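# Sort loose seals into bins by their size

## Task

Put each loose seal into the bin that matches its size, so that it stays there without the robot holding it; at the end open the grippers and move the arms away.

## Robot and tools

Robot: two six-joint arms, left_arm and right_arm, each with a parallel two-finger gripper and a wrist camera. A third camera, cam_low, is fixed. All images are 504x504.

Frame: one shared scene frame in metres. The origin sits on the table top midway between the arms, +z is up, +x points out across the table, and left_arm is on the +y side. The arm names do not match left or right in any image. The left_arm base is at (-0.038, +0.252, 0) and the right_arm base at (-0.033, -0.338, 0), each turned slightly about z. A gripper's fingers point along its own +z axis and close along its y axis. The reported hand point lies between the finger pads, about 1 cm back from the tips.

execute_actions takes actions, a list that is empty or holds exactly one item, plus an optional pictures boolean (images are included unless it is false).
- Empty list: nothing moves; you get the current state.
- Move: {"rows": [...], "steps": n}. Give 1 to 15 rows and n from 1 to 15 (default 15). Each step lasts 1/30 s and uses one row; if rows run out, the last row repeats.
- Wait: {"steps": n} with n up to 300 and no rows. It returns once n steps have passed since the previous result, and your reply time counts toward that.
If a call is refused, nothing is sent to the robot.

A row is always 14 numbers, each in [-1, 1], even if only one arm moves. Order: left_arm waist, shoulder, elbow, wrist pitch, wrist yaw, wrist roll, opening; then the same seven for right_arm. The six joint numbers are scaled offsets, not poses. A value of 1.0 means 1.264 rad (waist), 1.32 (shoulder), 1.276 (elbow), 1.83 (wrist pitch), 1.686 (wrist yaw) or 2.022 (wrist roll). Each offset is measured from that arm's joint angles in the latest result that printed them. Before any result in the scene has printed them, and for the second or later call inside one reply, it is measured from the pose at the start of the action. Offsets never add up from row to row: every row is counted from the same reference. So a row of zeros drives the arm back to the reference angles; it does not hold still. Arms can sag under zero offsets. To keep an arm in place, send the offset to the angles you want in the first call of a reply and zeros after that, and push further whenever a joint stays short.

Joint ranges (rad), per arm: waist -2.880 to 2.880, shoulder 0.000 to 3.142, elbow 0.000 to 3.019, wrist pitch -1.693 to 1.571, wrist yaw -1.571 to 1.571, wrist roll -2.094 to 2.094. A call is refused if it asks a joint to go more than 0.019 rad outward past these ends. The true ends can differ by up to 0.019 rad. A request beyond the true end is cut to the end, and the result says "joint sent to its limit"; that note may refer to an earlier action. If the note is missing, that does not prove there is room left.

Opening is absolute: +1 is fully open and -1 is closed. grip_measured reports the finger opening on the same scale. Between the extremes, the fingers go to where grip_measured equals your number. Each gripper may read off by up to about 1 mm, by a fixed amount. To hold a part, command about 0.03 below its grip_measured; a smaller gap gives a lighter grip. Pad force tops out around 50 to 62 N, and parts thinner than about 2 mm get less. The first contact can spike harder.

Speed limits: each step, a joint's target is kept within a set lead of its measured angle: 0.264 rad waist, 0.32 shoulder, 0.276 elbow, 0.33 wrist pitch, 0.186 wrist yaw, 0.522 wrist roll. If the targets would move the hand more than 70 mm from where it is, all of them are scaled back. Large offsets therefore need several actions or a wait.

Between calls, the arms keep heading for the last row sent. They stop once everything has nearly stopped moving (a stalled or very slow move counts) or once any step is HELD. Fingers still in motion finish their travel.

Result lines:
- State: left_arm: ... | right_arm: ..., giving each hand's end_effector_position (m) and end_effector_quat_wxyz in the scene frame. The position can be off, more so at long reach.
- Joint positions / Joint velocities: one block per arm, six joints (rad, rad/s), then the finger-pad gap (m, m/s; 0.094 m means fully open).
- grip_measured: finger opening on the command scale.
- "joint command not followed": a clearance check changed or blocked some joint targets; the rest of the row still ran.
- HELD: marks steps where all or part of your row was not sent.
- MOTOR HOT: a motor has reached 85 °C from carrying load, which includes the time you spend thinking. At 100 °C an OVER-TEMPERATURE FAULT stops that arm and its gripper, and the arm drops until it cools.

zoom_image: camera (cam_low, cam_left_wrist or cam_right_wrist) and region [x0, y0, x1, y1] in pixels of that camera's latest image, with (0,0) at top left and at most 504 by 504. It returns an enlarged view.

read_manual: section (only "licences") returns licence texts; it does not move anything.

finished_scene: scene (integer 1 to 2) closes the current scene permanently and reports whether the goal was met. A reply with no tool call ends everything.

Calibration for each camera (intrinsics, distortion, world-to-camera transform) comes with the setup and may be slightly off. Wrist-camera poses are computed from joint readings.

Avoid the following: knocking or placing anything off the table (this fails the job), letting the two arms collide or press hard on each other, dropping or slipping parts, slamming, and hard pushes. Outside forces may briefly pull on a held part or nudge loose ones. At the end, every seal must rest in its bin on its own; release it and move both grippers clear.

Each tool is called after "Emit:" by a JSON object that holds its "api" and its "payload", one argument or row to a line.

## Session

Emit:
{"api": "execute_actions", "payload": {
  "actions": []
}}

Scene clock: 0.00 s of 6900.00 s.
left_arm: end_effector_position=(+0.6578, -0.0616, +0.1402) grip_measured=+1.000 end_effector_quat_wxyz=(+0.179, +0.908, +0.350, +0.147) | right_arm: end_effector_position=(+0.6186, -0.5395, +0.1627) grip_measured=+1.000 end_effector_quat_wxyz=(+0.309, +0.202, +0.911, +0.186)
Joint positions: left_arm=[-0.365  2.115  1.959 -0.951  0.046  1.982  0.094] | right_arm=[-0.586  1.845  1.511 -0.645 -0.47   0.169  0.094]
Joint velocities: left_arm=[-0.005  0.005 -0.007 -0.002  0.037  0.022  0.   ] | right_arm=[ 0.005 -0.015  0.002  0.002 -0.007  0.066  0.   ]

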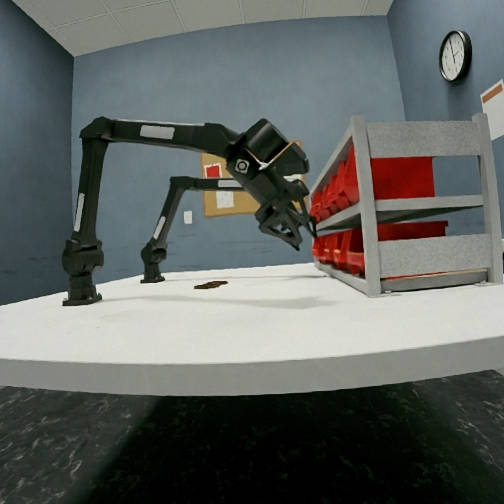

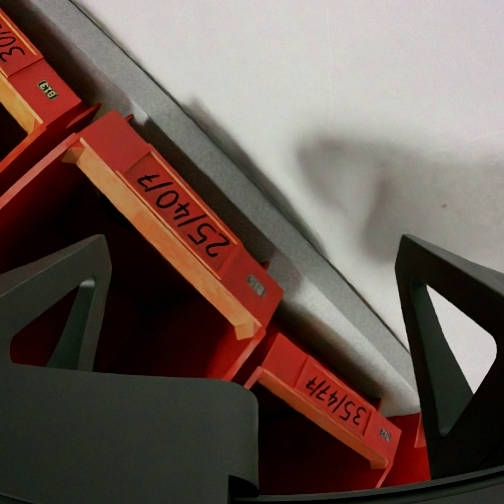

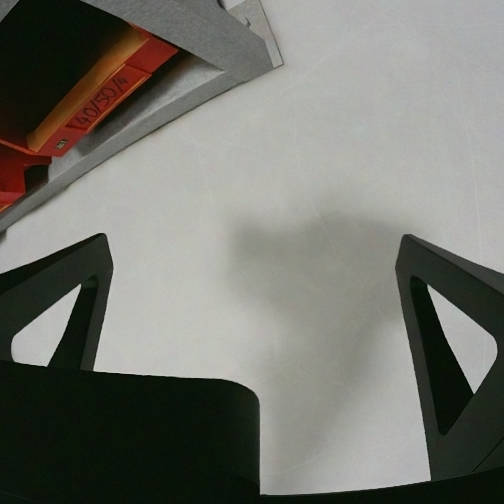

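Emit:
{"api": "zoom_image", "payload": {
  "camera": "cam_low",
  "region": [170, 255, 260, 315]
}}

Emit:
{"api": "zoom_image", "payload": {
  "camera": "cam_low",
  "region": [290, 100, 504, 314]
}}

Region (170, 255, 260, 315) of cam_low's 504x504 image, scaled by 5.600, with more detail than that image has.

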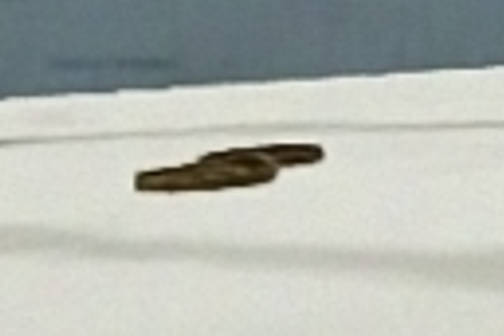

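Region (290, 100, 504, 314) of cam_low's 504x504 image, scaled by 2.355, with more detail than that image has.

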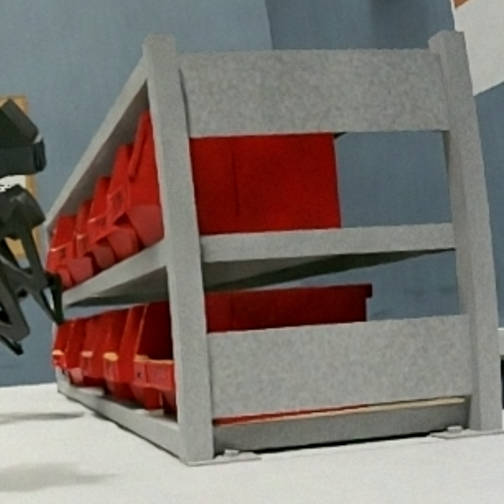

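Emit:
{"api": "execute_actions", "payload": {
  "actions": [
    {"rows":[[-0.05,-0.5,-0.5,0,-0.027,-0.5,1,0,-0.35,-0.5,0.4,0.14,-0.084,1]],"steps":15}
  ],
  "pictures": false
}}

Emit:
{"api": "execute_actions", "payload": {
  "actions": [
    {"steps":30}
  ],
  "pictures": false
}}

Scene clock: 51.57 s of 6900.00 s.
left_arm: end_effector_position=(+0.4404, +0.0126, +0.2579) grip_measured=+1.000 end_effector_quat_wxyz=(+0.237, +0.699, +0.669, +0.084) | right_arm: end_effector_position=(+0.4986, -0.5272, +0.2496) grip_measured=+1.000 end_effector_quat_wxyz=(+0.559, +0.113, +0.821, -0.011)
Joint positions: left_arm=[-0.415  1.43   1.319 -0.952  0.003  1.152  0.094] | right_arm=[-0.585  1.334  0.867  0.073 -0.237  0.019  0.094]
Joint velocities: left_arm=[-0.083 -0.816  0.085  0.002  0.081 -1.194  0.   ] | right_arm=[ 0.005  0.2   -0.012 -0.007  0.051 -0.007  0.   ]
Steps of this call (steps 1 to 90: nothing new was sent; then 48.07 s passed at rest; steps 91 to 105: all 15 steps of this action). Readings (joint positions):
91: left_arm=[-0.367 2.099 1.934 -0.941 0.035 1.938] | right_arm=[-0.585 1.828 1.479 -0.592 -0.410 0.153]
92: left_arm=[-0.367 2.067 1.878 -0.937 0.025 1.888] | right_arm=[-0.585 1.793 1.416 -0.515 -0.347 0.136]
94: left_arm=[-0.372 1.985 1.754 -0.938 0.014 1.787] | right_arm=[-0.585 1.701 1.276 -0.388 -0.279 0.108]
98: left_arm=[-0.386 1.778 1.508 -0.942 0.007 1.576] | right_arm=[-0.585 1.457 0.961 -0.056 -0.239 0.058]
105: the state above

Scene clock: 52.57 s of 6900.00 s.
left_arm: end_effector_position=(+0.4408, +0.0106, +0.2418) grip_measured=+1.000 end_effector_quat_wxyz=(+0.228, +0.645, +0.727, +0.059) | right_arm: end_effector_position=(+0.5026, -0.5291, +0.2272) grip_measured=+1.000 end_effector_quat_wxyz=(+0.543, +0.114, +0.832, -0.009)
Joint positions: left_arm=[-0.418  1.455  1.313 -0.952  0.003  0.985  0.094] | right_arm=[-0.585  1.376  0.867  0.073 -0.237  0.01   0.094]
Joint velocities: left_arm=[-0.005 -0.005 -0.007 -0.017  0.022 -0.022  0.   ] | right_arm=[-0.015 -0.005 -0.022 -0.012  0.007  0.11   0.   ]
Steps of this call (steps 1 to 30: the robot went on to your last target). Readings (joint positions):
1: left_arm=[-0.417 1.406 1.322 -0.952 0.003 1.119] | right_arm=[-0.585 1.342 0.867 0.073 -0.237 0.017]
2: left_arm=[-0.418 1.390 1.323 -0.952 0.003 1.091] | right_arm=[-0.585 1.350 0.867 0.073 -0.237 0.016]
4: left_arm=[-0.418 1.382 1.323 -0.952 0.003 1.053] | right_arm=[-0.585 1.365 0.867 0.073 -0.237 0.014]
8: left_arm=[-0.418 1.420 1.322 -0.952 0.003 1.013] | right_arm=[-0.585 1.376 0.867 0.073 -0.237 0.012]
30: the state above
All arms were judged still, so your last target was given up. Only a new action makes them travel on or press farther. Fingers that are still opening or closing keep moving.

Emit:
{"api": "execute_actions", "payload": {
  "actions": [
    {"rows":[[-0.01,-0.1,-0.08,0,0,-0.1,1,0.07,-0.05,-0.08,0.08,0.03,0,1],[-0.02,-0.2,-0.16,0,0,-0.2,1,0.14,-0.1,-0.16,0.16,0.06,0,1],[-0.03,-0.3,-0.25,0,0,-0.3,1,0.2,-0.15,-0.25,0.24,0.09,0,1],[-0.04,-0.4,-0.33,0.01,0,-0.4,1,0.27,-0.2,-0.33,0.32,0.12,0,1],[-0.06,-0.6,-0.5,0.02,0,-0.49,1,0.41,-0.3,-0.5,0.47,0.14,0,1]],"steps":15}
  ],
  "pictures": false
}}

Emit:
{"api": "execute_actions", "payload": {
  "actions": [
    {"steps":30}
  ]
}}

Scene clock: 61.87 s of 6900.00 s.
left_arm: end_effector_position=(+0.2087, +0.1063, +0.2365) grip_measured=+1.000 end_effector_quat_wxyz=(+0.339, +0.303, +0.888, -0.071) | right_arm: end_effector_position=(+0.3498, -0.2905, +0.2552) grip_measured=+1.000 end_effector_quat_wxyz=(+0.753, -0.040, +0.655, +0.053)
Joint positions: left_arm=[-0.483  0.593  0.659 -0.93   0.003  0.126  0.094] | right_arm=[-0.052  0.964  0.218  0.886 -0.01   0.01   0.094]
Joint velocities: left_arm=[-0.015 -0.034  0.12   0.095  0.037 -0.828  0.   ] | right_arm=[ 0.024 -0.112 -0.134  0.427  0.051 -0.095  0.   ]
Steps of this call (steps 1 to 90: nothing new was sent; then 5.80 s passed at rest; steps 91 to 105: all 15 steps of this action). Readings (joint positions):
91: left_arm=[-0.418 1.444 1.299 -0.946 0.003 0.953] | right_arm=[-0.579 1.372 0.852 0.105 -0.209 0.010]
92: left_arm=[-0.418 1.416 1.260 -0.938 0.003 0.901] | right_arm=[-0.565 1.358 0.816 0.169 -0.173 0.010]
94: left_arm=[-0.420 1.316 1.142 -0.935 0.003 0.783] | right_arm=[-0.508 1.308 0.715 0.287 -0.112 0.010]
98: left_arm=[-0.448 1.036 0.874 -0.929 0.003 0.533] | right_arm=[-0.336 1.156 0.506 0.477 -0.034 0.010]
105: the state above

Scene clock: 62.87 s of 6900.00 s.
left_arm: end_effector_position=(+0.2161, +0.1020, +0.2180) grip_measured=+1.000 end_effector_quat_wxyz=(+0.303, +0.253, +0.915, -0.082) | right_arm: end_effector_position=(+0.3492, -0.2918, +0.2598) grip_measured=+1.000 end_effector_quat_wxyz=(+0.760, -0.037, +0.647, +0.051)
Joint positions: left_arm=[-0.483  0.669  0.661 -0.925  0.003  0.009  0.094] | right_arm=[-0.053  0.967  0.217  0.912 -0.004  0.01   0.094]
Joint velocities: left_arm=[-0.005  0.005 -0.012 -0.022 -0.051  0.022  0.   ] | right_arm=[ 0.005 -0.015  0.007 -0.017 -0.022 -0.022  0.   ]
Steps of this call (steps 1 to 30: the robot went on to your last target). Readings (joint positions):
1: left_arm=[-0.483 0.597 0.661 -0.926 0.003 0.103] | right_arm=[-0.052 0.963 0.217 0.897 -0.007 0.010]
2: left_arm=[-0.483 0.608 0.661 -0.925 0.003 0.084] | right_arm=[-0.053 0.964 0.217 0.905 -0.005 0.010]
4: left_arm=[-0.483 0.639 0.661 -0.925 0.003 0.057] | right_arm=[-0.053 0.964 0.217 0.911 -0.004 0.010]
8: left_arm=[-0.483 0.669 0.661 -0.925 0.003 0.028] | right_arm=[-0.053 0.967 0.217 0.912 -0.004 0.010]
30: the state above
All arms were judged still, so your last target was given up. Only a new action makes them travel on or press farther. Fingers that are still opening or closing keep moving.
camera_calibration (this result's frames):
cam_left_wrist: T_world_to_cam=[[-0.512529, -0.858358, 0.0231572, 0.189008], [-0.858574, 0.512688, 0.00111842, 0.133123], [-0.0128324, -0.0193089, -0.999731, 0.34771], [0, 0, 0, 1]] pos_world=[0.21563, 0.1007, 0.34309]
cam_right_wrist: T_world_to_cam=[[0.124265, -0.992233, -0.00566904, -0.331419], [-0.430715, -0.0487932, -0.901168, 0.37754], [0.893892, 0.114426, -0.433433, -0.0399446], [0, 0, 0, 1]] pos_world=[0.239502, -0.305852, 0.321035]

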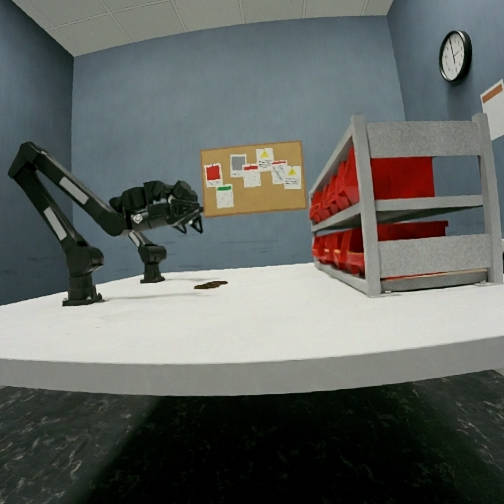

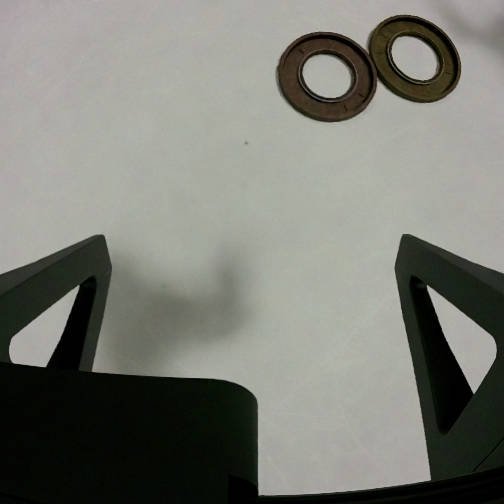

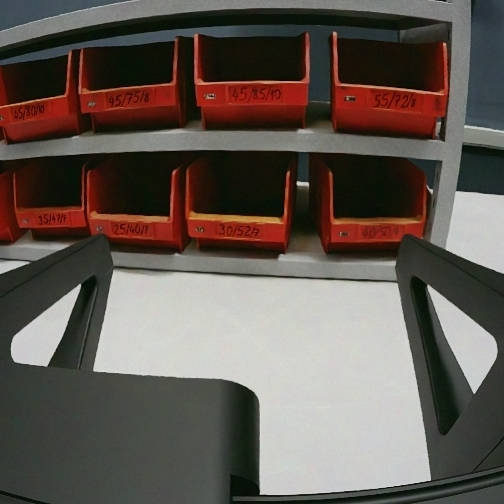

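Emit:
{"api": "zoom_image", "payload": {
  "camera": "cam_left_wrist",
  "region": [265, 0, 475, 135]
}}

Emit:
{"api": "zoom_image", "payload": {
  "camera": "cam_right_wrist",
  "region": [0, 20, 252, 150]
}}

Emit:
{"api": "zoom_image", "payload": {
  "camera": "cam_right_wrist",
  "region": [190, 20, 470, 150]
}}

Region (265, 0, 475, 135) of cam_left_wrist's 504x504 image, scaled by 2.400, with more detail than that image has; it fills the top 324 rows of this view, and the rest is white.

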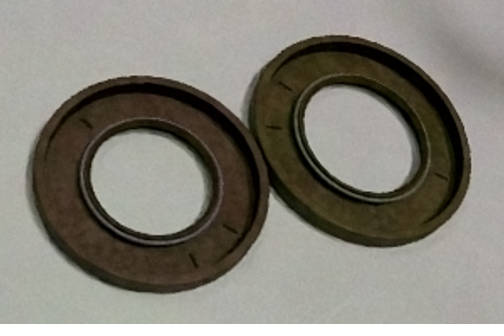

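Region (0, 20, 252, 150) of cam_right_wrist's 504x504 image, scaled by 2.000, with more detail than that image has; it fills the top 260 rows of this view, and the rest is white.

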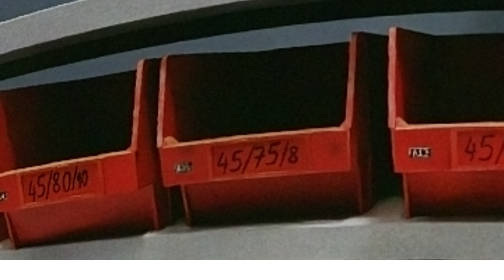

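Region (190, 20, 470, 150) of cam_right_wrist's 504x504 image, scaled by 1.800, with more detail than that image has; it fills the top 234 rows of this view, and the rest is white.

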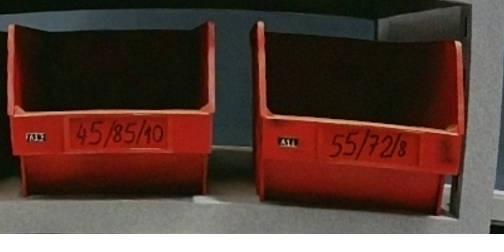

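Emit:
{"api": "execute_actions", "payload": {
  "actions": [
    {"rows":[[0,0,0,0,0,0,1,0.06,0,0,0,-0.03,0,1],[0,0,0,0,0,0,1,0.12,0,0,0,-0.06,0,1],[0,0,0,0,0,0,1,0.18,0,0,0,-0.1,0,1],[0,0,0,0,0,0,1,0.24,0,0,0,-0.14,0,1]],"steps":15}
  ]
}}

Emit:
{"api": "zoom_image", "payload": {
  "camera": "cam_right_wrist",
  "region": [0, 0, 300, 260]
}}

Scene clock: 137.27 s of 6900.00 s.
left_arm: end_effector_position=(+0.2161, +0.1020, +0.2180) grip_measured=+1.000 end_effector_quat_wxyz=(+0.303, +0.253, +0.915, -0.082) | right_arm: end_effector_position=(+0.2936, -0.1395, +0.2590) grip_measured=+1.000 end_effector_quat_wxyz=(+0.720, -0.227, +0.609, +0.245)
Joint positions: left_arm=[-0.483  0.669  0.661 -0.925  0.003  0.009  0.094] | right_arm=[ 0.267  0.967  0.217  0.912 -0.243  0.01   0.094]
Joint velocities: left_arm=[-0.005  0.005 -0.017  0.002 -0.007 -0.022  0.   ] | right_arm=[ 0.015  0.005  0.002 -0.002  0.037 -0.007  0.   ]
Steps of this call (steps 1 to 90: nothing new was sent; then 70.90 s passed at rest; steps 91 to 105: all 15 steps of this action). Readings (joint positions):
91: left_arm=[-0.483 0.669 0.661 -0.925 0.003 0.009] | right_arm=[-0.048 0.967 0.217 0.912 -0.025 0.010]
92: left_arm=[-0.483 0.669 0.661 -0.925 0.003 0.009] | right_arm=[-0.028 0.967 0.217 0.912 -0.062 0.010]
94: left_arm=[-0.483 0.669 0.661 -0.925 0.003 0.009] | right_arm=[0.071 0.967 0.217 0.912 -0.171 0.010]
98: left_arm=[-0.483 0.669 0.661 -0.925 0.003 0.009] | right_arm=[0.261 0.967 0.217 0.912 -0.243 0.010]
105: the state above
camera_calibration (this result's frames):
cam_left_wrist: T_world_to_cam=[[-0.512529, -0.858358, 0.0231572, 0.189008], [-0.858574, 0.512688, 0.00111842, 0.133123], [-0.0128324, -0.0193089, -0.999731, 0.34771], [0, 0, 0, 1]] pos_world=[0.21563, 0.1007, 0.34309]
cam_right_wrist: T_world_to_cam=[[0.628203, -0.777375, 0.0323934, -0.301225], [-0.322101, -0.29774, -0.898667, 0.29301], [0.708246, 0.554111, -0.437434, 0.108888], [0, 0, 0, 1]] pos_world=[0.206489, -0.20726, 0.320707]

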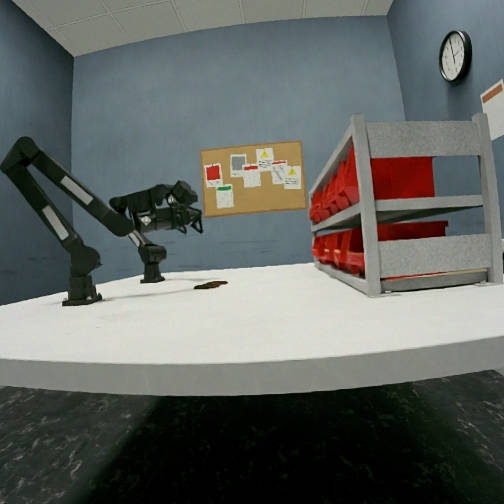

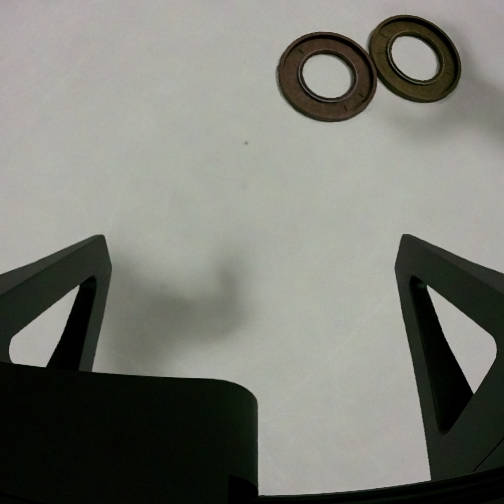

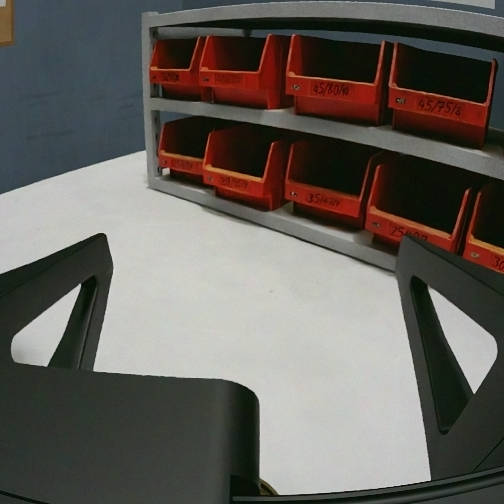

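Region (0, 0, 300, 260) of cam_right_wrist's 504x504 image, scaled by 1.680, with more detail than that image has; it fills the top 437 rows of this view, and the rest is white.

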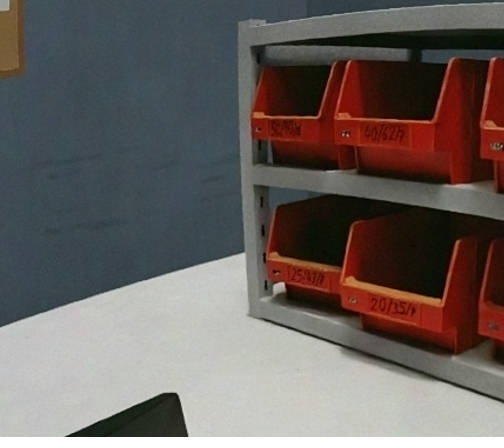

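Emit:
{"api": "zoom_image", "payload": {
  "camera": "cam_right_wrist",
  "region": [140, 30, 260, 110]
}}

Region (140, 30, 260, 110) of cam_right_wrist's 504x504 image, scaled by 4.200, with more detail than that image has.

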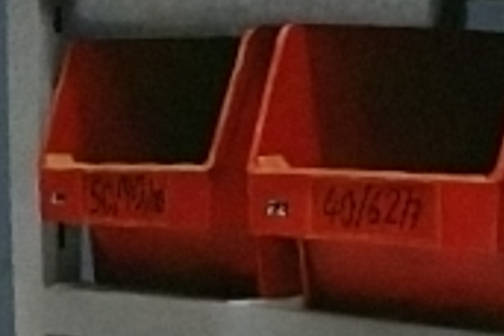

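Emit:
{"api": "execute_actions", "payload": {
  "actions": [
    {"rows":[[0,0,0,0,0,0.05,1,-0.1,0,0,0,0.04,0,1],[0,0,0,0,0,0.1,1,-0.2,0,0,0,0.08,0,1],[0,0,0,0,0,0.15,1,-0.3,0,0,0,0.12,0,1],[0,0,0.05,0,0,0.2,1,-0.4,0,0,0,0.144,0,1],[-0.02,0.1,0.1,-0.02,0,0.25,1,-0.5,0,0,0,0.144,0,1],[-0.04,0.2,0.15,-0.04,0,0.3,1,-0.55,0,0,0,0.144,0,1],[-0.06,0.3,0.2,-0.06,0,0.35,1,-0.55,0,0,0,0.144,0,1],[-0.08,0.4,0.25,-0.07,0,0.4,1,-0.55,0,0,0,0.144,0,1],[-0.1,0.5,0.3,-0.09,0,0.45,1,-0.55,0,0,0,0.144,0,1],[-0.12,0.6,0.36,-0.1,0,0.5,1,-0.55,0,0,0,0.144,0,1],[-0.14,0.71,0.42,-0.118,0,0.54,1,-0.55,0,0,0,0.144,0,1]],"steps":15}
  ],
  "pictures": false
}}

Emit:
{"api": "execute_actions", "payload": {
  "actions": [
    {"steps":40}
  ]
}}

Scene clock: 150.40 s of 6900.00 s.
left_arm: end_effector_position=(+0.3164, -0.0325, +0.1882) grip_measured=+1.000 end_effector_quat_wxyz=(+0.122, +0.679, +0.724, +0.008) | right_arm: end_effector_position=(+0.3371, -0.4443, +0.2598) grip_measured=+1.000 end_effector_quat_wxyz=(+0.755, +0.094, +0.641, -0.102)
Joint positions: left_arm=[-0.627  1.398  1.164 -1.093  0.003  0.833  0.094] | right_arm=[-0.449  0.967  0.217  0.912  0.004  0.01   0.094]
Joint velocities: left_arm=[-0.288  1.91   0.75  -0.046 -0.037  1.106  0.   ] | right_arm=[ 0.073  0.015  0.017  0.002 -0.037  0.007  0.   ]
Steps of this call (steps 1 to 15: the robot went on to your last target; steps 16 to 90: nothing new was sent; then 9.63 s passed at rest; steps 91 to 105: all 15 steps of this action). Readings (joint positions):
91: left_arm=[-0.483 0.669 0.661 -0.925 0.003 0.023] | right_arm=[0.258 0.967 0.217 0.912 -0.216 0.010]
92: left_arm=[-0.483 0.669 0.661 -0.925 0.003 0.055] | right_arm=[0.224 0.967 0.217 0.912 -0.174 0.010]
94: left_arm=[-0.483 0.669 0.661 -0.925 0.003 0.157] | right_arm=[0.104 0.967 0.217 0.912 -0.070 0.010]
98: left_arm=[-0.511 0.854 0.794 -1.008 0.003 0.431] | right_arm=[-0.210 0.967 0.217 0.912 -0.009 0.010]
105: the state above

Scene clock: 151.73 s of 6900.00 s.
left_arm: end_effector_position=(+0.3042, -0.0360, +0.1009) grip_measured=+1.000 end_effector_quat_wxyz=(+0.001, +0.778, +0.628, -0.001) | right_arm: end_effector_position=(+0.3375, -0.4429, +0.2598) grip_measured=+1.000 end_effector_quat_wxyz=(+0.755, +0.093, +0.641, -0.101)
Joint positions: left_arm=[-0.65   1.598  1.165 -1.135  0.003  1.087  0.094] | right_arm=[-0.446  0.967  0.217  0.912  0.003  0.01   0.094]
Joint velocities: left_arm=[-0.005  0.015 -0.012 -0.022 -0.037 -0.022  0.   ] | right_arm=[ 0.005 -0.015 -0.012  0.002  0.022  0.022  0.   ]
Steps of this call (steps 1 to 30: the robot went on to your last target; steps 31 to 40: nothing new was sent). Readings (joint positions):
1: left_arm=[-0.635 1.461 1.184 -1.095 0.003 0.875] | right_arm=[-0.447 0.967 0.217 0.912 0.004 0.010]
2: left_arm=[-0.641 1.519 1.194 -1.100 0.003 0.916] | right_arm=[-0.446 0.967 0.217 0.912 0.003 0.010]
4: left_arm=[-0.649 1.610 1.191 -1.112 0.003 0.977] | right_arm=[-0.446 0.967 0.217 0.912 0.003 0.010]
8: left_arm=[-0.650 1.665 1.165 -1.132 0.003 1.042] | right_arm=[-0.446 0.967 0.217 0.912 0.003 0.010]
40: the state above
All arms were judged still, so your last target was given up. Only a new action makes them travel on or press farther. Fingers that are still opening or closing keep moving.
camera_calibration (this result's frames):
cam_left_wrist: T_world_to_cam=[[-0.980431, 0.195798, 0.0204591, 0.298946], [0.169462, 0.7865, 0.593886, -0.0830734], [0.100191, 0.585731, -0.804289, 0.196825], [0, 0, 0, 1]] pos_world=[0.287454, -0.108483, 0.201525]
cam_right_wrist: T_world_to_cam=[[-0.272006, -0.962271, -0.00683588, -0.332543], [-0.415419, 0.123829, -0.901162, 0.436399], [0.868009, -0.242282, -0.433428, -0.161408], [0, 0, 0, 1]] pos_world=[0.230939, -0.413142, 0.321034]

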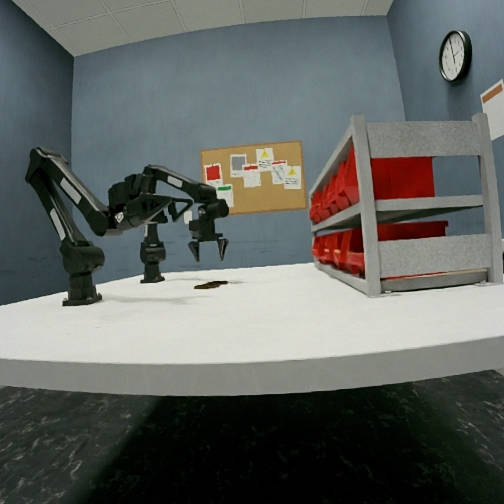

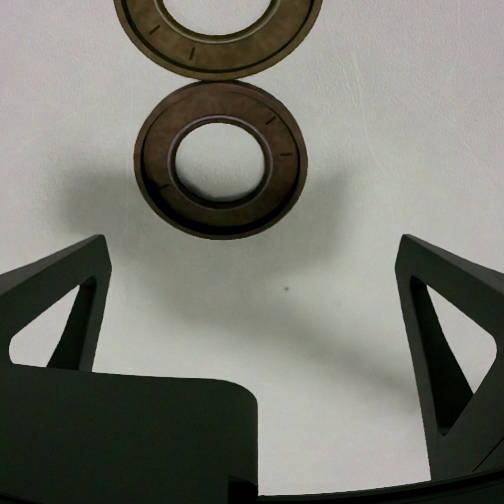

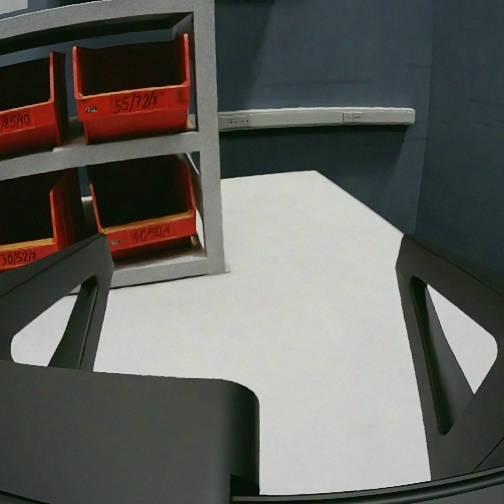

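Emit:
{"api": "execute_actions", "payload": {
  "actions": [
    {"rows":[[0.004,0.007,-0.004,0.009,0,0,1,0,0,0,0,0,0,1],[0.008,0.014,-0.008,0.018,0,0,1,0,0,0,0,0,0,1],[0.012,0.021,-0.012,0.027,0,0.01,1,0,0,0,0,0,0,1],[0.016,0.028,-0.016,0.036,0,0.01,1,0,0,0,0,0,0,1],[0.02,0.035,-0.02,0.045,0,0.02,1,0,0,0,0,0,0,1],[0.024,0.042,-0.024,0.054,0,0.02,1,0,0,0,0,0,0,1],[0.028,0.049,-0.028,0.063,0,0.02,1,0,0,0,0,0,0,1],[0.032,0.056,-0.032,0.072,0,0.02,1,0,0,0,0,0,0,1],[0.032,0.063,-0.036,0.08,0,0.02,1,0,0,0,0,0,0,1],[0.032,0.07,-0.04,0.088,0,0.02,1,0,0,0,0,0,0,1]],"steps":15}
  ],
  "pictures": false
}}

Emit:
{"api": "execute_actions", "payload": {
  "actions": [
    {"steps":20}
  ]
}}

Scene clock: 174.10 s of 6900.00 s.
left_arm: end_effector_position=(+0.3183, -0.0304, +0.0441) grip_measured=+1.000 end_effector_quat_wxyz=(+0.003, +0.777, +0.630, -0.001) | right_arm: end_effector_position=(+0.3375, -0.4429, +0.2598) grip_measured=+1.000 end_effector_quat_wxyz=(+0.755, +0.093, +0.641, -0.101)
Joint positions: left_arm=[-0.621  1.687  1.109 -0.986  0.003  1.111  0.094] | right_arm=[-0.446  0.967  0.217  0.912  0.003  0.01   0.094]
Joint velocities: left_arm=[-0.005  0.083 -0.076  0.002 -0.051  0.007  0.   ] | right_arm=[-0.015  0.015 -0.017  0.017  0.037 -0.007  0.   ]
Steps of this call (steps 1 to 90: nothing new was sent; then 18.87 s passed at rest; steps 91 to 105: all 15 steps of this action). Readings (joint positions):
91: left_arm=[-0.650 1.598 1.164 -1.134 0.003 1.087] | right_arm=[-0.446 0.967 0.217 0.912 0.003 0.010]
92: left_arm=[-0.650 1.598 1.163 -1.128 0.003 1.087] | right_arm=[-0.446 0.967 0.217 0.912 0.003 0.010]
94: left_arm=[-0.650 1.600 1.156 -1.106 0.003 1.089] | right_arm=[-0.446 0.967 0.217 0.912 0.003 0.010]
98: left_arm=[-0.642 1.624 1.140 -1.043 0.003 1.103] | right_arm=[-0.446 0.967 0.217 0.912 0.003 0.010]
105: the state above

Scene clock: 174.77 s of 6900.00 s.
left_arm: end_effector_position=(+0.3177, -0.0299, +0.0424) grip_measured=+1.000 end_effector_quat_wxyz=(+0.002, +0.777, +0.629, -0.001) | right_arm: end_effector_position=(+0.3375, -0.4429, +0.2598) grip_measured=+1.000 end_effector_quat_wxyz=(+0.755, +0.093, +0.641, -0.101)
Joint positions: left_arm=[-0.621  1.689  1.106 -0.984  0.003  1.113  0.094] | right_arm=[-0.446  0.967  0.217  0.912  0.003  0.01   0.094]
Joint velocities: left_arm=[-0.005  0.005 -0.007 -0.027 -0.066 -0.022  0.   ] | right_arm=[-0.015 -0.005 -0.002  0.017 -0.007  0.022  0.   ]
Steps of this call (steps 1 to 15: the robot went on to your last target; steps 16 to 20: nothing new was sent). Readings (joint positions):
1: left_arm=[-0.621 1.689 1.107 -0.986 0.003 1.111] | right_arm=[-0.446 0.967 0.217 0.912 0.003 0.010]
2: left_arm=[-0.621 1.689 1.106 -0.986 0.003 1.111] | right_arm=[-0.446 0.967 0.217 0.912 0.003 0.010]
4: left_arm=[-0.621 1.689 1.106 -0.984 0.003 1.112] | right_arm=[-0.446 0.967 0.217 0.912 0.003 0.010]
8: left_arm=[-0.621 1.689 1.106 -0.984 0.003 1.112] | right_arm=[-0.446 0.967 0.217 0.912 0.003 0.010]
20: the state above
All arms were judged still, so your last target was given up. Only a new action makes them travel on or press farther. Fingers that are still opening or closing keep moving.
camera_calibration (this result's frames):
cam_left_wrist: T_world_to_cam=[[-0.98106, 0.192833, 0.0183369, 0.3124], [0.165942, 0.787855, 0.593084, -0.0541979], [0.0999189, 0.584894, -0.804932, 0.144936], [0, 0, 0, 1]] pos_world=[0.300995, -0.102313, 0.143079]
cam_right_wrist: T_world_to_cam=[[-0.272006, -0.962271, -0.00683588, -0.332543], [-0.415419, 0.123829, -0.901162, 0.436399], [0.868009, -0.242282, -0.433428, -0.161408], [0, 0, 0, 1]] pos_world=[0.230939, -0.413142, 0.321034]

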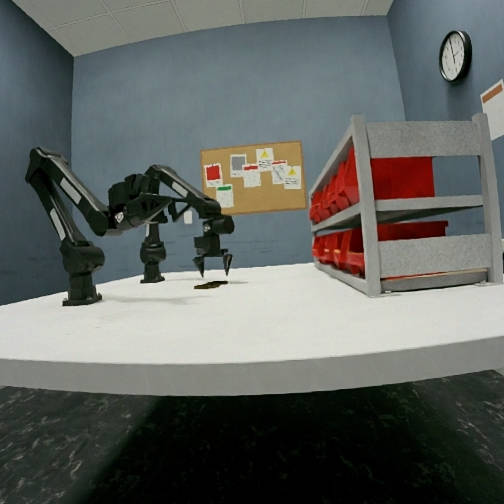

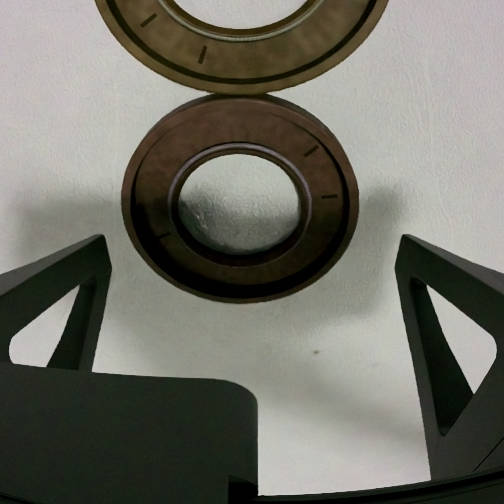

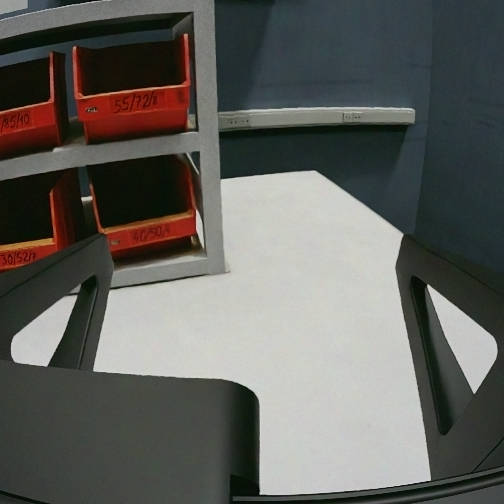

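Emit:
{"api": "execute_actions", "payload": {
  "actions": [
    {"rows":[[0.004,0.004,0,0.004,0,0,1,0,0,0,0,0,0,1],[0.008,0.008,0,0.008,0,0,1,0,0,0,0,0,0,1],[0.012,0.012,0,0.012,0,0,1,0,0,0,0,0,0,1],[0.013,0.016,0,0.016,0,0,1,0,0,0,0,0,0,1],[0.013,0.02,0,0.02,0,0,1,0,0,0,0,0,0,1],[0.013,0.024,-0.002,0.024,0,0,1,0,0,0,0,0,0,1],[0.013,0.028,-0.003,0.027,0,0,1,0,0,0,0,0,0,1]],"steps":15}
  ]
}}

Scene clock: 189.23 s of 6900.00 s.
left_arm: end_effector_position=(+0.3228, -0.0340, +0.0328) grip_measured=+1.000 end_effector_quat_wxyz=(+0.011, +0.777, +0.629, +0.001) | right_arm: end_effector_position=(+0.3375, -0.4429, +0.2598) grip_measured=+1.000 end_effector_quat_wxyz=(+0.755, +0.093, +0.641, -0.101)
Joint positions: left_arm=[-0.621  1.709  1.103 -0.943  0.003  1.113  0.094] | right_arm=[-0.446  0.967  0.217  0.912  0.003  0.01   0.094]
Joint velocities: left_arm=[-0.005 -0.005 -0.012 -0.022 -0.007 -0.081  0.   ] | right_arm=[-0.024 -0.005 -0.002 -0.002 -0.022 -0.022  0.   ]
Steps of this call (steps 1 to 90: nothing new was sent; then 10.97 s passed at rest; steps 91 to 105: all 15 steps of this action). Readings (joint positions):
91: left_arm=[-0.621 1.689 1.106 -0.984 0.003 1.113] | right_arm=[-0.446 0.967 0.217 0.912 0.003 0.010]
92: left_arm=[-0.621 1.689 1.106 -0.982 0.003 1.113] | right_arm=[-0.446 0.967 0.217 0.912 0.003 0.010]
94: left_arm=[-0.621 1.689 1.106 -0.975 0.003 1.113] | right_arm=[-0.446 0.967 0.217 0.912 0.003 0.010]
98: left_arm=[-0.621 1.695 1.106 -0.950 0.003 1.113] | right_arm=[-0.446 0.967 0.217 0.912 0.003 0.010]
105: the state above
camera_calibration (this result's frames):
cam_left_wrist: T_world_to_cam=[[-0.981204, 0.192945, 0.00340006, 0.318958], [0.158165, 0.793987, 0.587, -0.0432041], [0.110559, 0.576504, -0.80958, 0.135457], [0, 0, 0, 1]] pos_world=[0.30482, -0.105329, 0.133939]
cam_right_wrist: T_world_to_cam=[[-0.272006, -0.962271, -0.00683588, -0.332543], [-0.415419, 0.123829, -0.901162, 0.436399], [0.868009, -0.242282, -0.433428, -0.161408], [0, 0, 0, 1]] pos_world=[0.230939, -0.413142, 0.321034]

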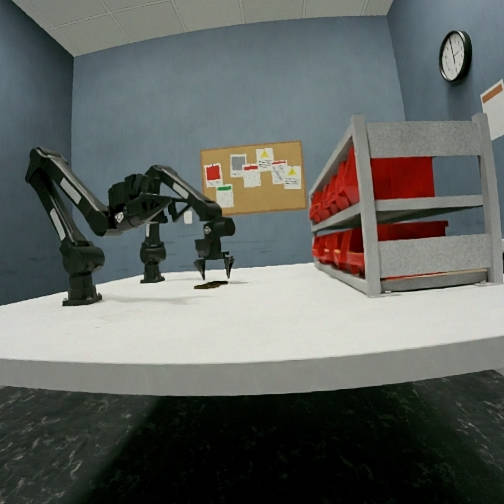

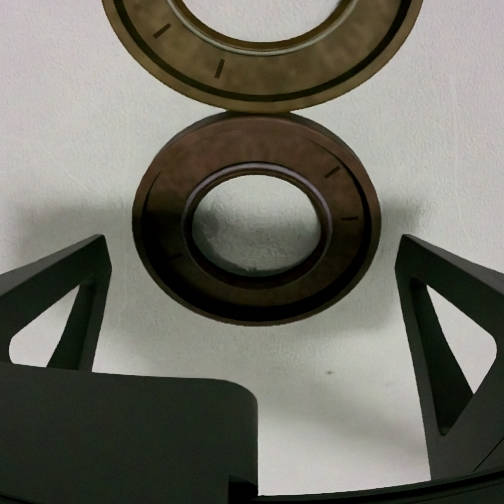

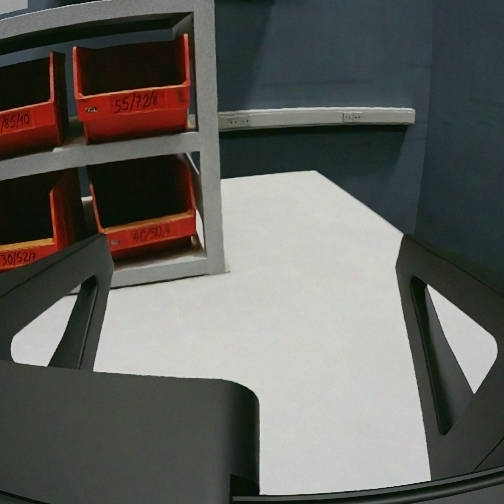

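Emit:
{"api": "execute_actions", "payload": {
  "actions": [
    {"rows":[[0.01,0.012,0.004,0.003,0,0,1,0,0,0,0,0,0,1],[0.012,0.018,0.004,0.005,0,0,1,0,0,0,0,0,0,1],[0.014,0.023,0.004,0.007,0,0,1,0,0,0,0,0,0,1],[0.014,0.028,0.004,0.009,0,0,1,0,0,0,0,0,0,1],[0.014,0.032,0.004,0.011,0,0,1,0,0,0,0,0,0,1],[0.014,0.036,0.004,0.012,0,0,1,0,0,0,0,0,0,1],[0.014,0.04,0.004,0.013,0,0,1,0,0,0,0,0,0,1]],"steps":15}
  ]
}}

Scene clock: 200.93 s of 6900.00 s.
left_arm: end_effector_position=(+0.3222, -0.0330, +0.0150) grip_measured=+1.000 end_effector_quat_wxyz=(-0.003, +0.777, +0.630, -0.002) | right_arm: end_effector_position=(+0.3375, -0.4429, +0.2598) grip_measured=+1.000 end_effector_quat_wxyz=(+0.755, +0.093, +0.641, -0.101)
Joint positions: left_arm=[-0.62   1.75   1.103 -0.93   0.003  1.113  0.094] | right_arm=[-0.446  0.967  0.217  0.912  0.003  0.01   0.094]
Joint velocities: left_arm=[ 0.015 -0.015 -0.002 -0.027 -0.022  0.022  0.   ] | right_arm=[-0.015 -0.015 -0.017  0.007  0.007 -0.066  0.   ]
Steps of this call (steps 1 to 15: the robot went on to your last target; steps 16 to 90: nothing new was sent; then 8.20 s passed at rest; steps 91 to 105: all 15 steps of this action). Readings (joint positions):
91: left_arm=[-0.621 1.709 1.103 -0.943 0.003 1.113] | right_arm=[-0.446 0.967 0.217 0.912 0.003 0.010]
92: left_arm=[-0.621 1.709 1.103 -0.943 0.003 1.113] | right_arm=[-0.446 0.967 0.217 0.912 0.003 0.010]
94: left_arm=[-0.621 1.712 1.103 -0.941 0.003 1.113] | right_arm=[-0.446 0.967 0.217 0.912 0.003 0.010]
98: left_arm=[-0.621 1.731 1.103 -0.931 0.003 1.113] | right_arm=[-0.446 0.967 0.217 0.912 0.003 0.010]
105: the state above
camera_calibration (this result's frames):
cam_left_wrist: T_world_to_cam=[[-0.981022, 0.191938, 0.0275005, 0.317733], [0.170156, 0.784191, 0.596734, -0.0377444], [0.0929703, 0.590089, -0.801968, 0.126555], [0, 0, 0, 1]] pos_world=[0.306359, -0.106065, 0.115279]
cam_right_wrist: T_world_to_cam=[[-0.272006, -0.962271, -0.00683588, -0.332543], [-0.415419, 0.123829, -0.901162, 0.436399], [0.868009, -0.242282, -0.433428, -0.161408], [0, 0, 0, 1]] pos_world=[0.230939, -0.413142, 0.321034]

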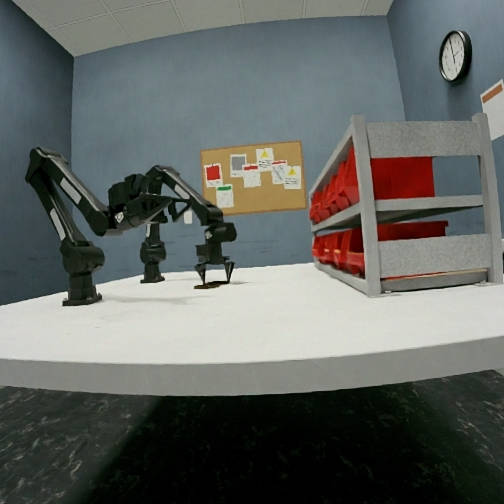

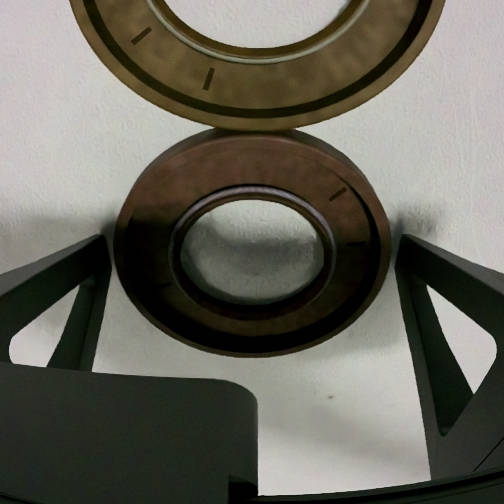

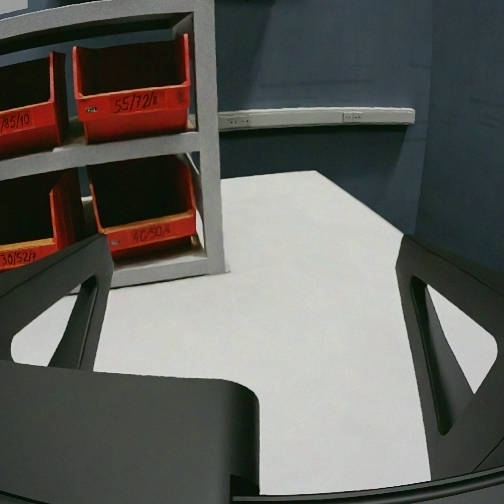

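Emit:
{"api": "execute_actions", "payload": {
  "actions": [
    {"rows":[[0,0.01,0.004,0,0,0,1,0,0,0,0,0,0,1],[0,0.014,0.004,0,0,0,1,0,0,0,0,0,0,1],[0,0.014,0.004,0,0,0,1,0,0,0,0,0,0,1],[0,0.014,0.004,0,0,0,1,0,0,0,0,0,0,1],[0,0.014,0.004,0,0,0,1,0,0,0,0,0,0,1],[0,0.014,0.004,0,0,0,0.93,0,0,0,0,0,0,1],[0,0.014,0.004,0,0,0,0.88,0,0,0,0,0,0,1],[0,0.014,0.004,0,0,0,0.84,0,0,0,0,0,0,1],[0,0.014,0.004,0,0,0,0.8,0,0,0,0,0,0,1],[0,0.014,0.004,0,0,0,0.77,0,0,0,0,0,0,1]],"steps":15}
  ]
}}

Scene clock: 212.13 s of 6900.00 s.
left_arm: end_effector_position=(+0.3223, -0.0331, +0.0150) grip_measured=+0.786 end_effector_quat_wxyz=(-0.002, +0.777, +0.630, -0.002) | right_arm: end_effector_position=(+0.3375, -0.4429, +0.2598) grip_measured=+1.000 end_effector_quat_wxyz=(+0.755, +0.093, +0.641, -0.101)
Joint positions: left_arm=[-0.62   1.75   1.103 -0.929  0.003  1.113  0.084] | right_arm=[-0.446  0.967  0.217  0.912  0.003  0.01   0.094]
Joint velocities: left_arm=[ 0.005  0.015 -0.007  0.022 -0.007  0.051 -0.001] | right_arm=[-0.005  0.015 -0.022 -0.007  0.051 -0.022  0.   ]
Steps of this call (steps 1 to 15: the robot went on to your last target; steps 16 to 90: nothing new was sent; then 7.70 s passed at rest; steps 91 to 105: all 15 steps of this action). Readings (joint positions):
91: left_arm=[-0.620 1.750 1.103 -0.929 0.003 1.113] | right_arm=[-0.446 0.967 0.217 0.912 0.003 0.010]
92: left_arm=[-0.620 1.750 1.103 -0.929 0.003 1.113] | right_arm=[-0.446 0.967 0.217 0.912 0.003 0.010]
94: left_arm=[-0.620 1.750 1.103 -0.929 0.003 1.113] | right_arm=[-0.446 0.967 0.217 0.912 0.003 0.010]
98: left_arm=[-0.620 1.750 1.103 -0.929 0.003 1.113] | right_arm=[-0.446 0.967 0.217 0.912 0.003 0.010]
105: the state above
camera_calibration (this result's frames):
cam_left_wrist: T_world_to_cam=[[-0.98103, 0.191944, 0.0271611, 0.317824], [0.169977, 0.784332, 0.5966, -0.0376468], [0.0932107, 0.589899, -0.802079, 0.1265], [0, 0, 0, 1]] pos_world=[0.306403, -0.106099, 0.11529]
cam_right_wrist: T_world_to_cam=[[-0.272006, -0.962271, -0.00683588, -0.332543], [-0.415419, 0.123829, -0.901162, 0.436399], [0.868009, -0.242282, -0.433428, -0.161408], [0, 0, 0, 1]] pos_world=[0.230939, -0.413142, 0.321034]

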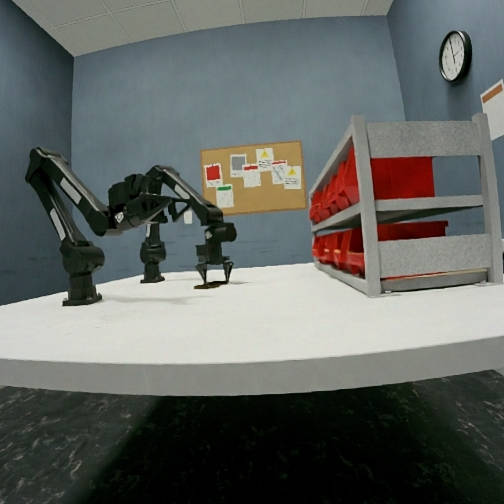

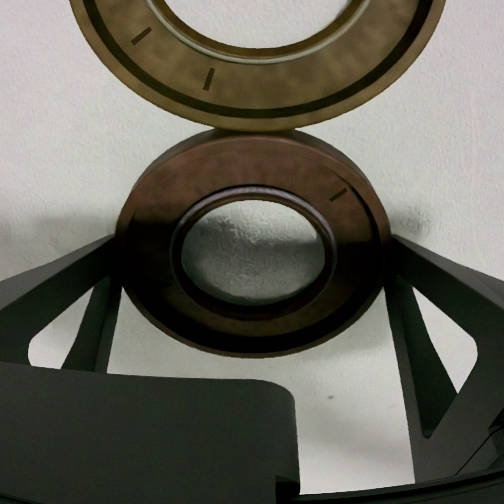

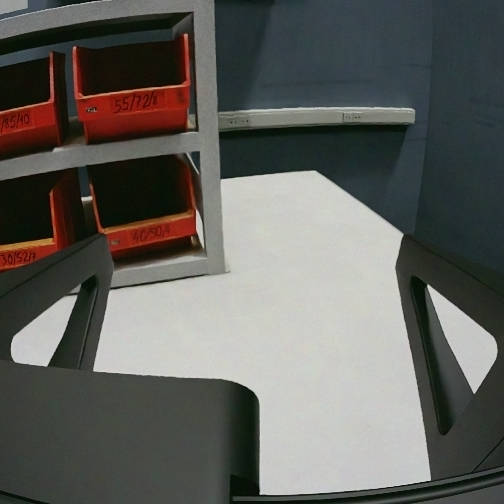

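Emit:
{"api": "execute_actions", "payload": {
  "actions": [
    {"rows":[[0,0,0.004,0,0,0,0.755,0,0,0,0,0,0,1],[0,-0.01,0.004,-0.003,0,0,0.755,0,0,0,0,0,0,1],[0,-0.02,0.004,-0.008,0,0,0.755,0,0,0,0,0,0,1],[0,-0.03,0.004,-0.014,0,0,0.755,0,0,0,0,0,0,1],[0,-0.04,0.004,-0.02,0,0,0.755,0,0,0,0,0,0,1],[0,-0.05,0.004,-0.026,0,0,0.755,0,0,0,0,0,0,1],[0,-0.06,0.004,-0.032,0,0,0.755,0,0,0,0,0,0,1],[0,-0.07,0.004,-0.038,0,0,0.755,0,0,0,0,0,0,1]],"steps":15}
  ]
}}

Scene clock: 231.40 s of 6900.00 s.
left_arm: end_effector_position=(+0.3182, -0.0299, +0.0594) grip_measured=+0.779 end_effector_quat_wxyz=(+0.018, +0.777, +0.629, +0.003) | right_arm: end_effector_position=(+0.3375, -0.4429, +0.2598) grip_measured=+1.000 end_effector_quat_wxyz=(+0.755, +0.093, +0.641, -0.101)
Joint positions: left_arm=[-0.62   1.647  1.103 -0.989  0.003  1.113  0.084] | right_arm=[-0.446  0.967  0.217  0.912  0.003  0.01   0.094]
Joint velocities: left_arm=[-0.005 -0.005  0.002  0.012  0.037  0.007  0.   ] | right_arm=[ 0.015  0.005  0.002 -0.012  0.007 -0.037  0.   ]
Steps of this call (steps 1 to 15: the robot went on to your last target; steps 16 to 90: nothing new was sent; then 15.77 s passed at rest; steps 91 to 105: all 15 steps of this action). Readings (joint positions):
91: left_arm=[-0.620 1.750 1.103 -0.929 0.003 1.113] | right_arm=[-0.446 0.967 0.217 0.912 0.003 0.010]
92: left_arm=[-0.620 1.750 1.103 -0.929 0.003 1.113] | right_arm=[-0.446 0.967 0.217 0.912 0.003 0.010]
94: left_arm=[-0.620 1.746 1.103 -0.934 0.003 1.113] | right_arm=[-0.446 0.967 0.217 0.912 0.003 0.010]
98: left_arm=[-0.620 1.711 1.103 -0.971 0.003 1.113] | right_arm=[-0.446 0.967 0.217 0.912 0.003 0.010]
105: the state above
camera_calibration (this result's frames):
cam_left_wrist: T_world_to_cam=[[-0.981304, 0.19216, -0.0108588, 0.314386], [0.150207, 0.799895, 0.581038, -0.0582997], [0.120338, 0.568544, -0.813804, 0.15208], [0, 0, 0, 1]] pos_world=[0.298964, -0.100243, 0.161052]
cam_right_wrist: T_world_to_cam=[[-0.272006, -0.962271, -0.00683588, -0.332543], [-0.415419, 0.123829, -0.901162, 0.436399], [0.868009, -0.242282, -0.433428, -0.161408], [0, 0, 0, 1]] pos_world=[0.230939, -0.413142, 0.321034]

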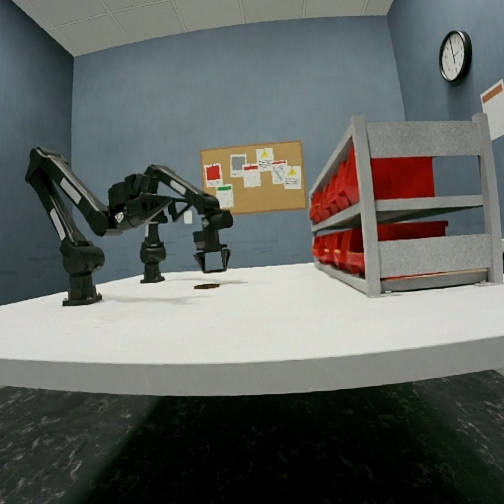

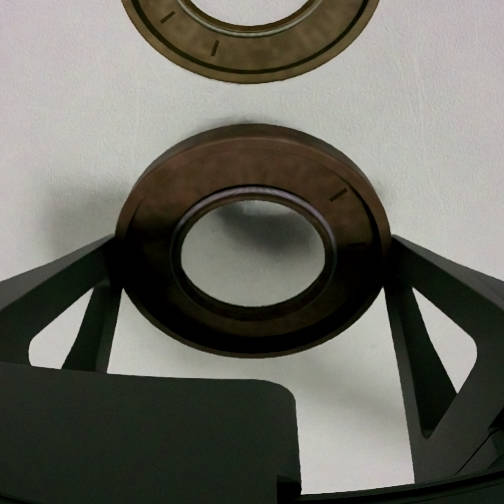

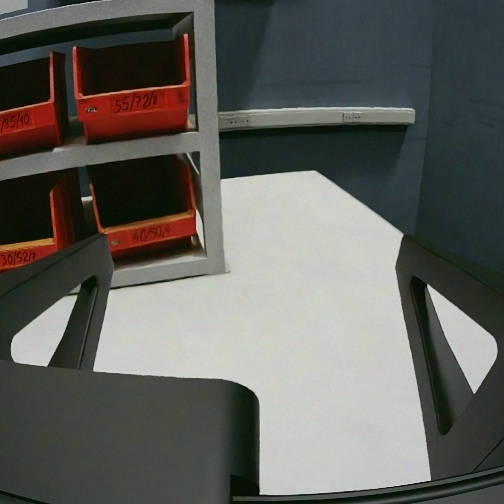

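Emit:
{"api": "execute_actions", "payload": {
  "actions": [
    {"rows":[[0,0,0.04,-0.02,0,-0.07,0.75,0,0,0,-0.01,0,0.06,0.8],[0,0,0.08,-0.04,0,-0.14,0.75,0,0,0,-0.02,0,0.12,0.6],[-0.01,0.008,0.12,-0.065,0,-0.21,0.75,0,0,-0.01,-0.03,0,0.18,0.4],[-0.01,0.016,0.16,-0.09,0,-0.28,0.75,0,0,-0.01,-0.04,0,0.24,0.2],[-0.02,0.024,0.2,-0.11,0,-0.35,0.75,0,0,-0.02,-0.05,0,0.3,0],[-0.02,0.032,0.24,-0.135,0,-0.42,0.75,0,0,-0.025,-0.06,0,0.36,-0.2],[-0.03,0.04,0.28,-0.16,0,-0.5,0.75,0,0,-0.025,-0.07,0,0.42,-0.2],[-0.03,0.048,0.32,-0.18,0,-0.57,0.75,0,0,-0.025,-0.073,0,0.48,-0.2],[-0.04,0.056,0.36,-0.2,0,-0.64,0.75,0,0,-0.025,-0.073,0,0.54,-0.2],[-0.04,0.064,0.4,-0.225,0,-0.71,0.75,0,0,-0.025,-0.073,0,0.6,-0.2],[-0.04,0.072,0.43,-0.245,0,-0.78,0.75,0,0,-0.025,-0.073,0,0.66,-0.2],[-0.04,0.08,0.46,-0.26,0,-0.85,0.75,0,0,-0.025,-0.073,0,0.72,-0.2],[-0.04,0.088,0.48,-0.275,0,-0.92,0.75,0,0,-0.025,-0.073,0,0.776,-0.2],[-0.04,0.097,0.505,-0.288,0,-1,0.75,0,0,-0.025,-0.073,0,0.776,-0.2]],"steps":15}
  ],
  "pictures": false
}}

Emit:
{"api": "execute_actions", "payload": {
  "actions": [
    {"steps":45}
  ],
  "pictures": false
}}

Scene clock: 262.87 s of 6900.00 s.
left_arm: end_effector_position=(+0.3797, -0.1041, +0.2287) grip_measured=+0.779 end_effector_quat_wxyz=(+0.026, +0.304, +0.952, -0.012) | right_arm: end_effector_position=(+0.3321, -0.4414, +0.2126) grip_measured=-0.198 end_effector_quat_wxyz=(+0.630, +0.483, +0.513, +0.327)
Joint positions: left_arm=[-0.657  1.742  1.695 -1.466  0.003 -0.086  0.084] | right_arm=[-0.446  0.967  0.184  0.789  0.003  1.234  0.038]
Joint velocities: left_arm=[-0.112  0.024  0.842 -0.491 -0.125 -2.718  0.001] | right_arm=[-0.015 -0.005 -0.002 -0.017 -0.007  2.234 -0.   ]
Steps of this call (steps 1 to 15: the robot went on to your last target; steps 16 to 90: nothing new was sent; then 27.97 s passed at rest; steps 91 to 105: all 15 steps of this action). Readings (joint positions):
91: left_arm=[-0.620 1.648 1.104 -0.996 0.003 1.091] | right_arm=[-0.446 0.967 0.217 0.911 0.003 0.028]
92: left_arm=[-0.620 1.648 1.111 -1.014 0.003 1.047] | right_arm=[-0.446 0.967 0.217 0.906 0.003 0.067]
94: left_arm=[-0.620 1.655 1.154 -1.083 0.003 0.903] | right_arm=[-0.446 0.967 0.215 0.882 0.003 0.191]
98: left_arm=[-0.625 1.686 1.331 -1.223 0.003 0.574] | right_arm=[-0.446 0.967 0.194 0.815 0.003 0.552]
105: the state above

Scene clock: 264.37 s of 6900.00 s.
left_arm: end_effector_position=(+0.3794, -0.1077, +0.2332) grip_measured=+0.779 end_effector_quat_wxyz=(+0.011, -0.093, +0.996, -0.014) | right_arm: end_effector_position=(+0.3321, -0.4414, +0.2126) grip_measured=-0.198 end_effector_quat_wxyz=(+0.566, +0.562, +0.426, +0.427)
Joint positions: left_arm=[-0.663  1.762  1.735 -1.508  0.003 -0.895  0.084] | right_arm=[-0.446  0.967  0.184  0.789  0.003  1.568  0.038]
Joint velocities: left_arm=[ 0.005  0.005  0.002 -0.002  0.007 -0.037  0.   ] | right_arm=[-0.005 -0.015 -0.017 -0.012 -0.051  0.022 -0.   ]
Steps of this call (steps 1 to 45: the robot went on to your last target). Readings (joint positions):
1: left_arm=[-0.660 1.742 1.717 -1.479 0.003 -0.185] | right_arm=[-0.446 0.967 0.184 0.789 0.003 1.301]
2: left_arm=[-0.662 1.741 1.730 -1.488 0.003 -0.283] | right_arm=[-0.446 0.967 0.184 0.789 0.003 1.355]
4: left_arm=[-0.663 1.741 1.735 -1.498 0.003 -0.481] | right_arm=[-0.446 0.967 0.184 0.789 0.003 1.432]
8: left_arm=[-0.663 1.753 1.735 -1.508 0.003 -0.727] | right_arm=[-0.446 0.967 0.184 0.789 0.003 1.513]
45: the state above
All arms were judged still, so your last target was given up. Only a new action makes them travel on or press farther. Fingers that are still opening or closing keep moving.


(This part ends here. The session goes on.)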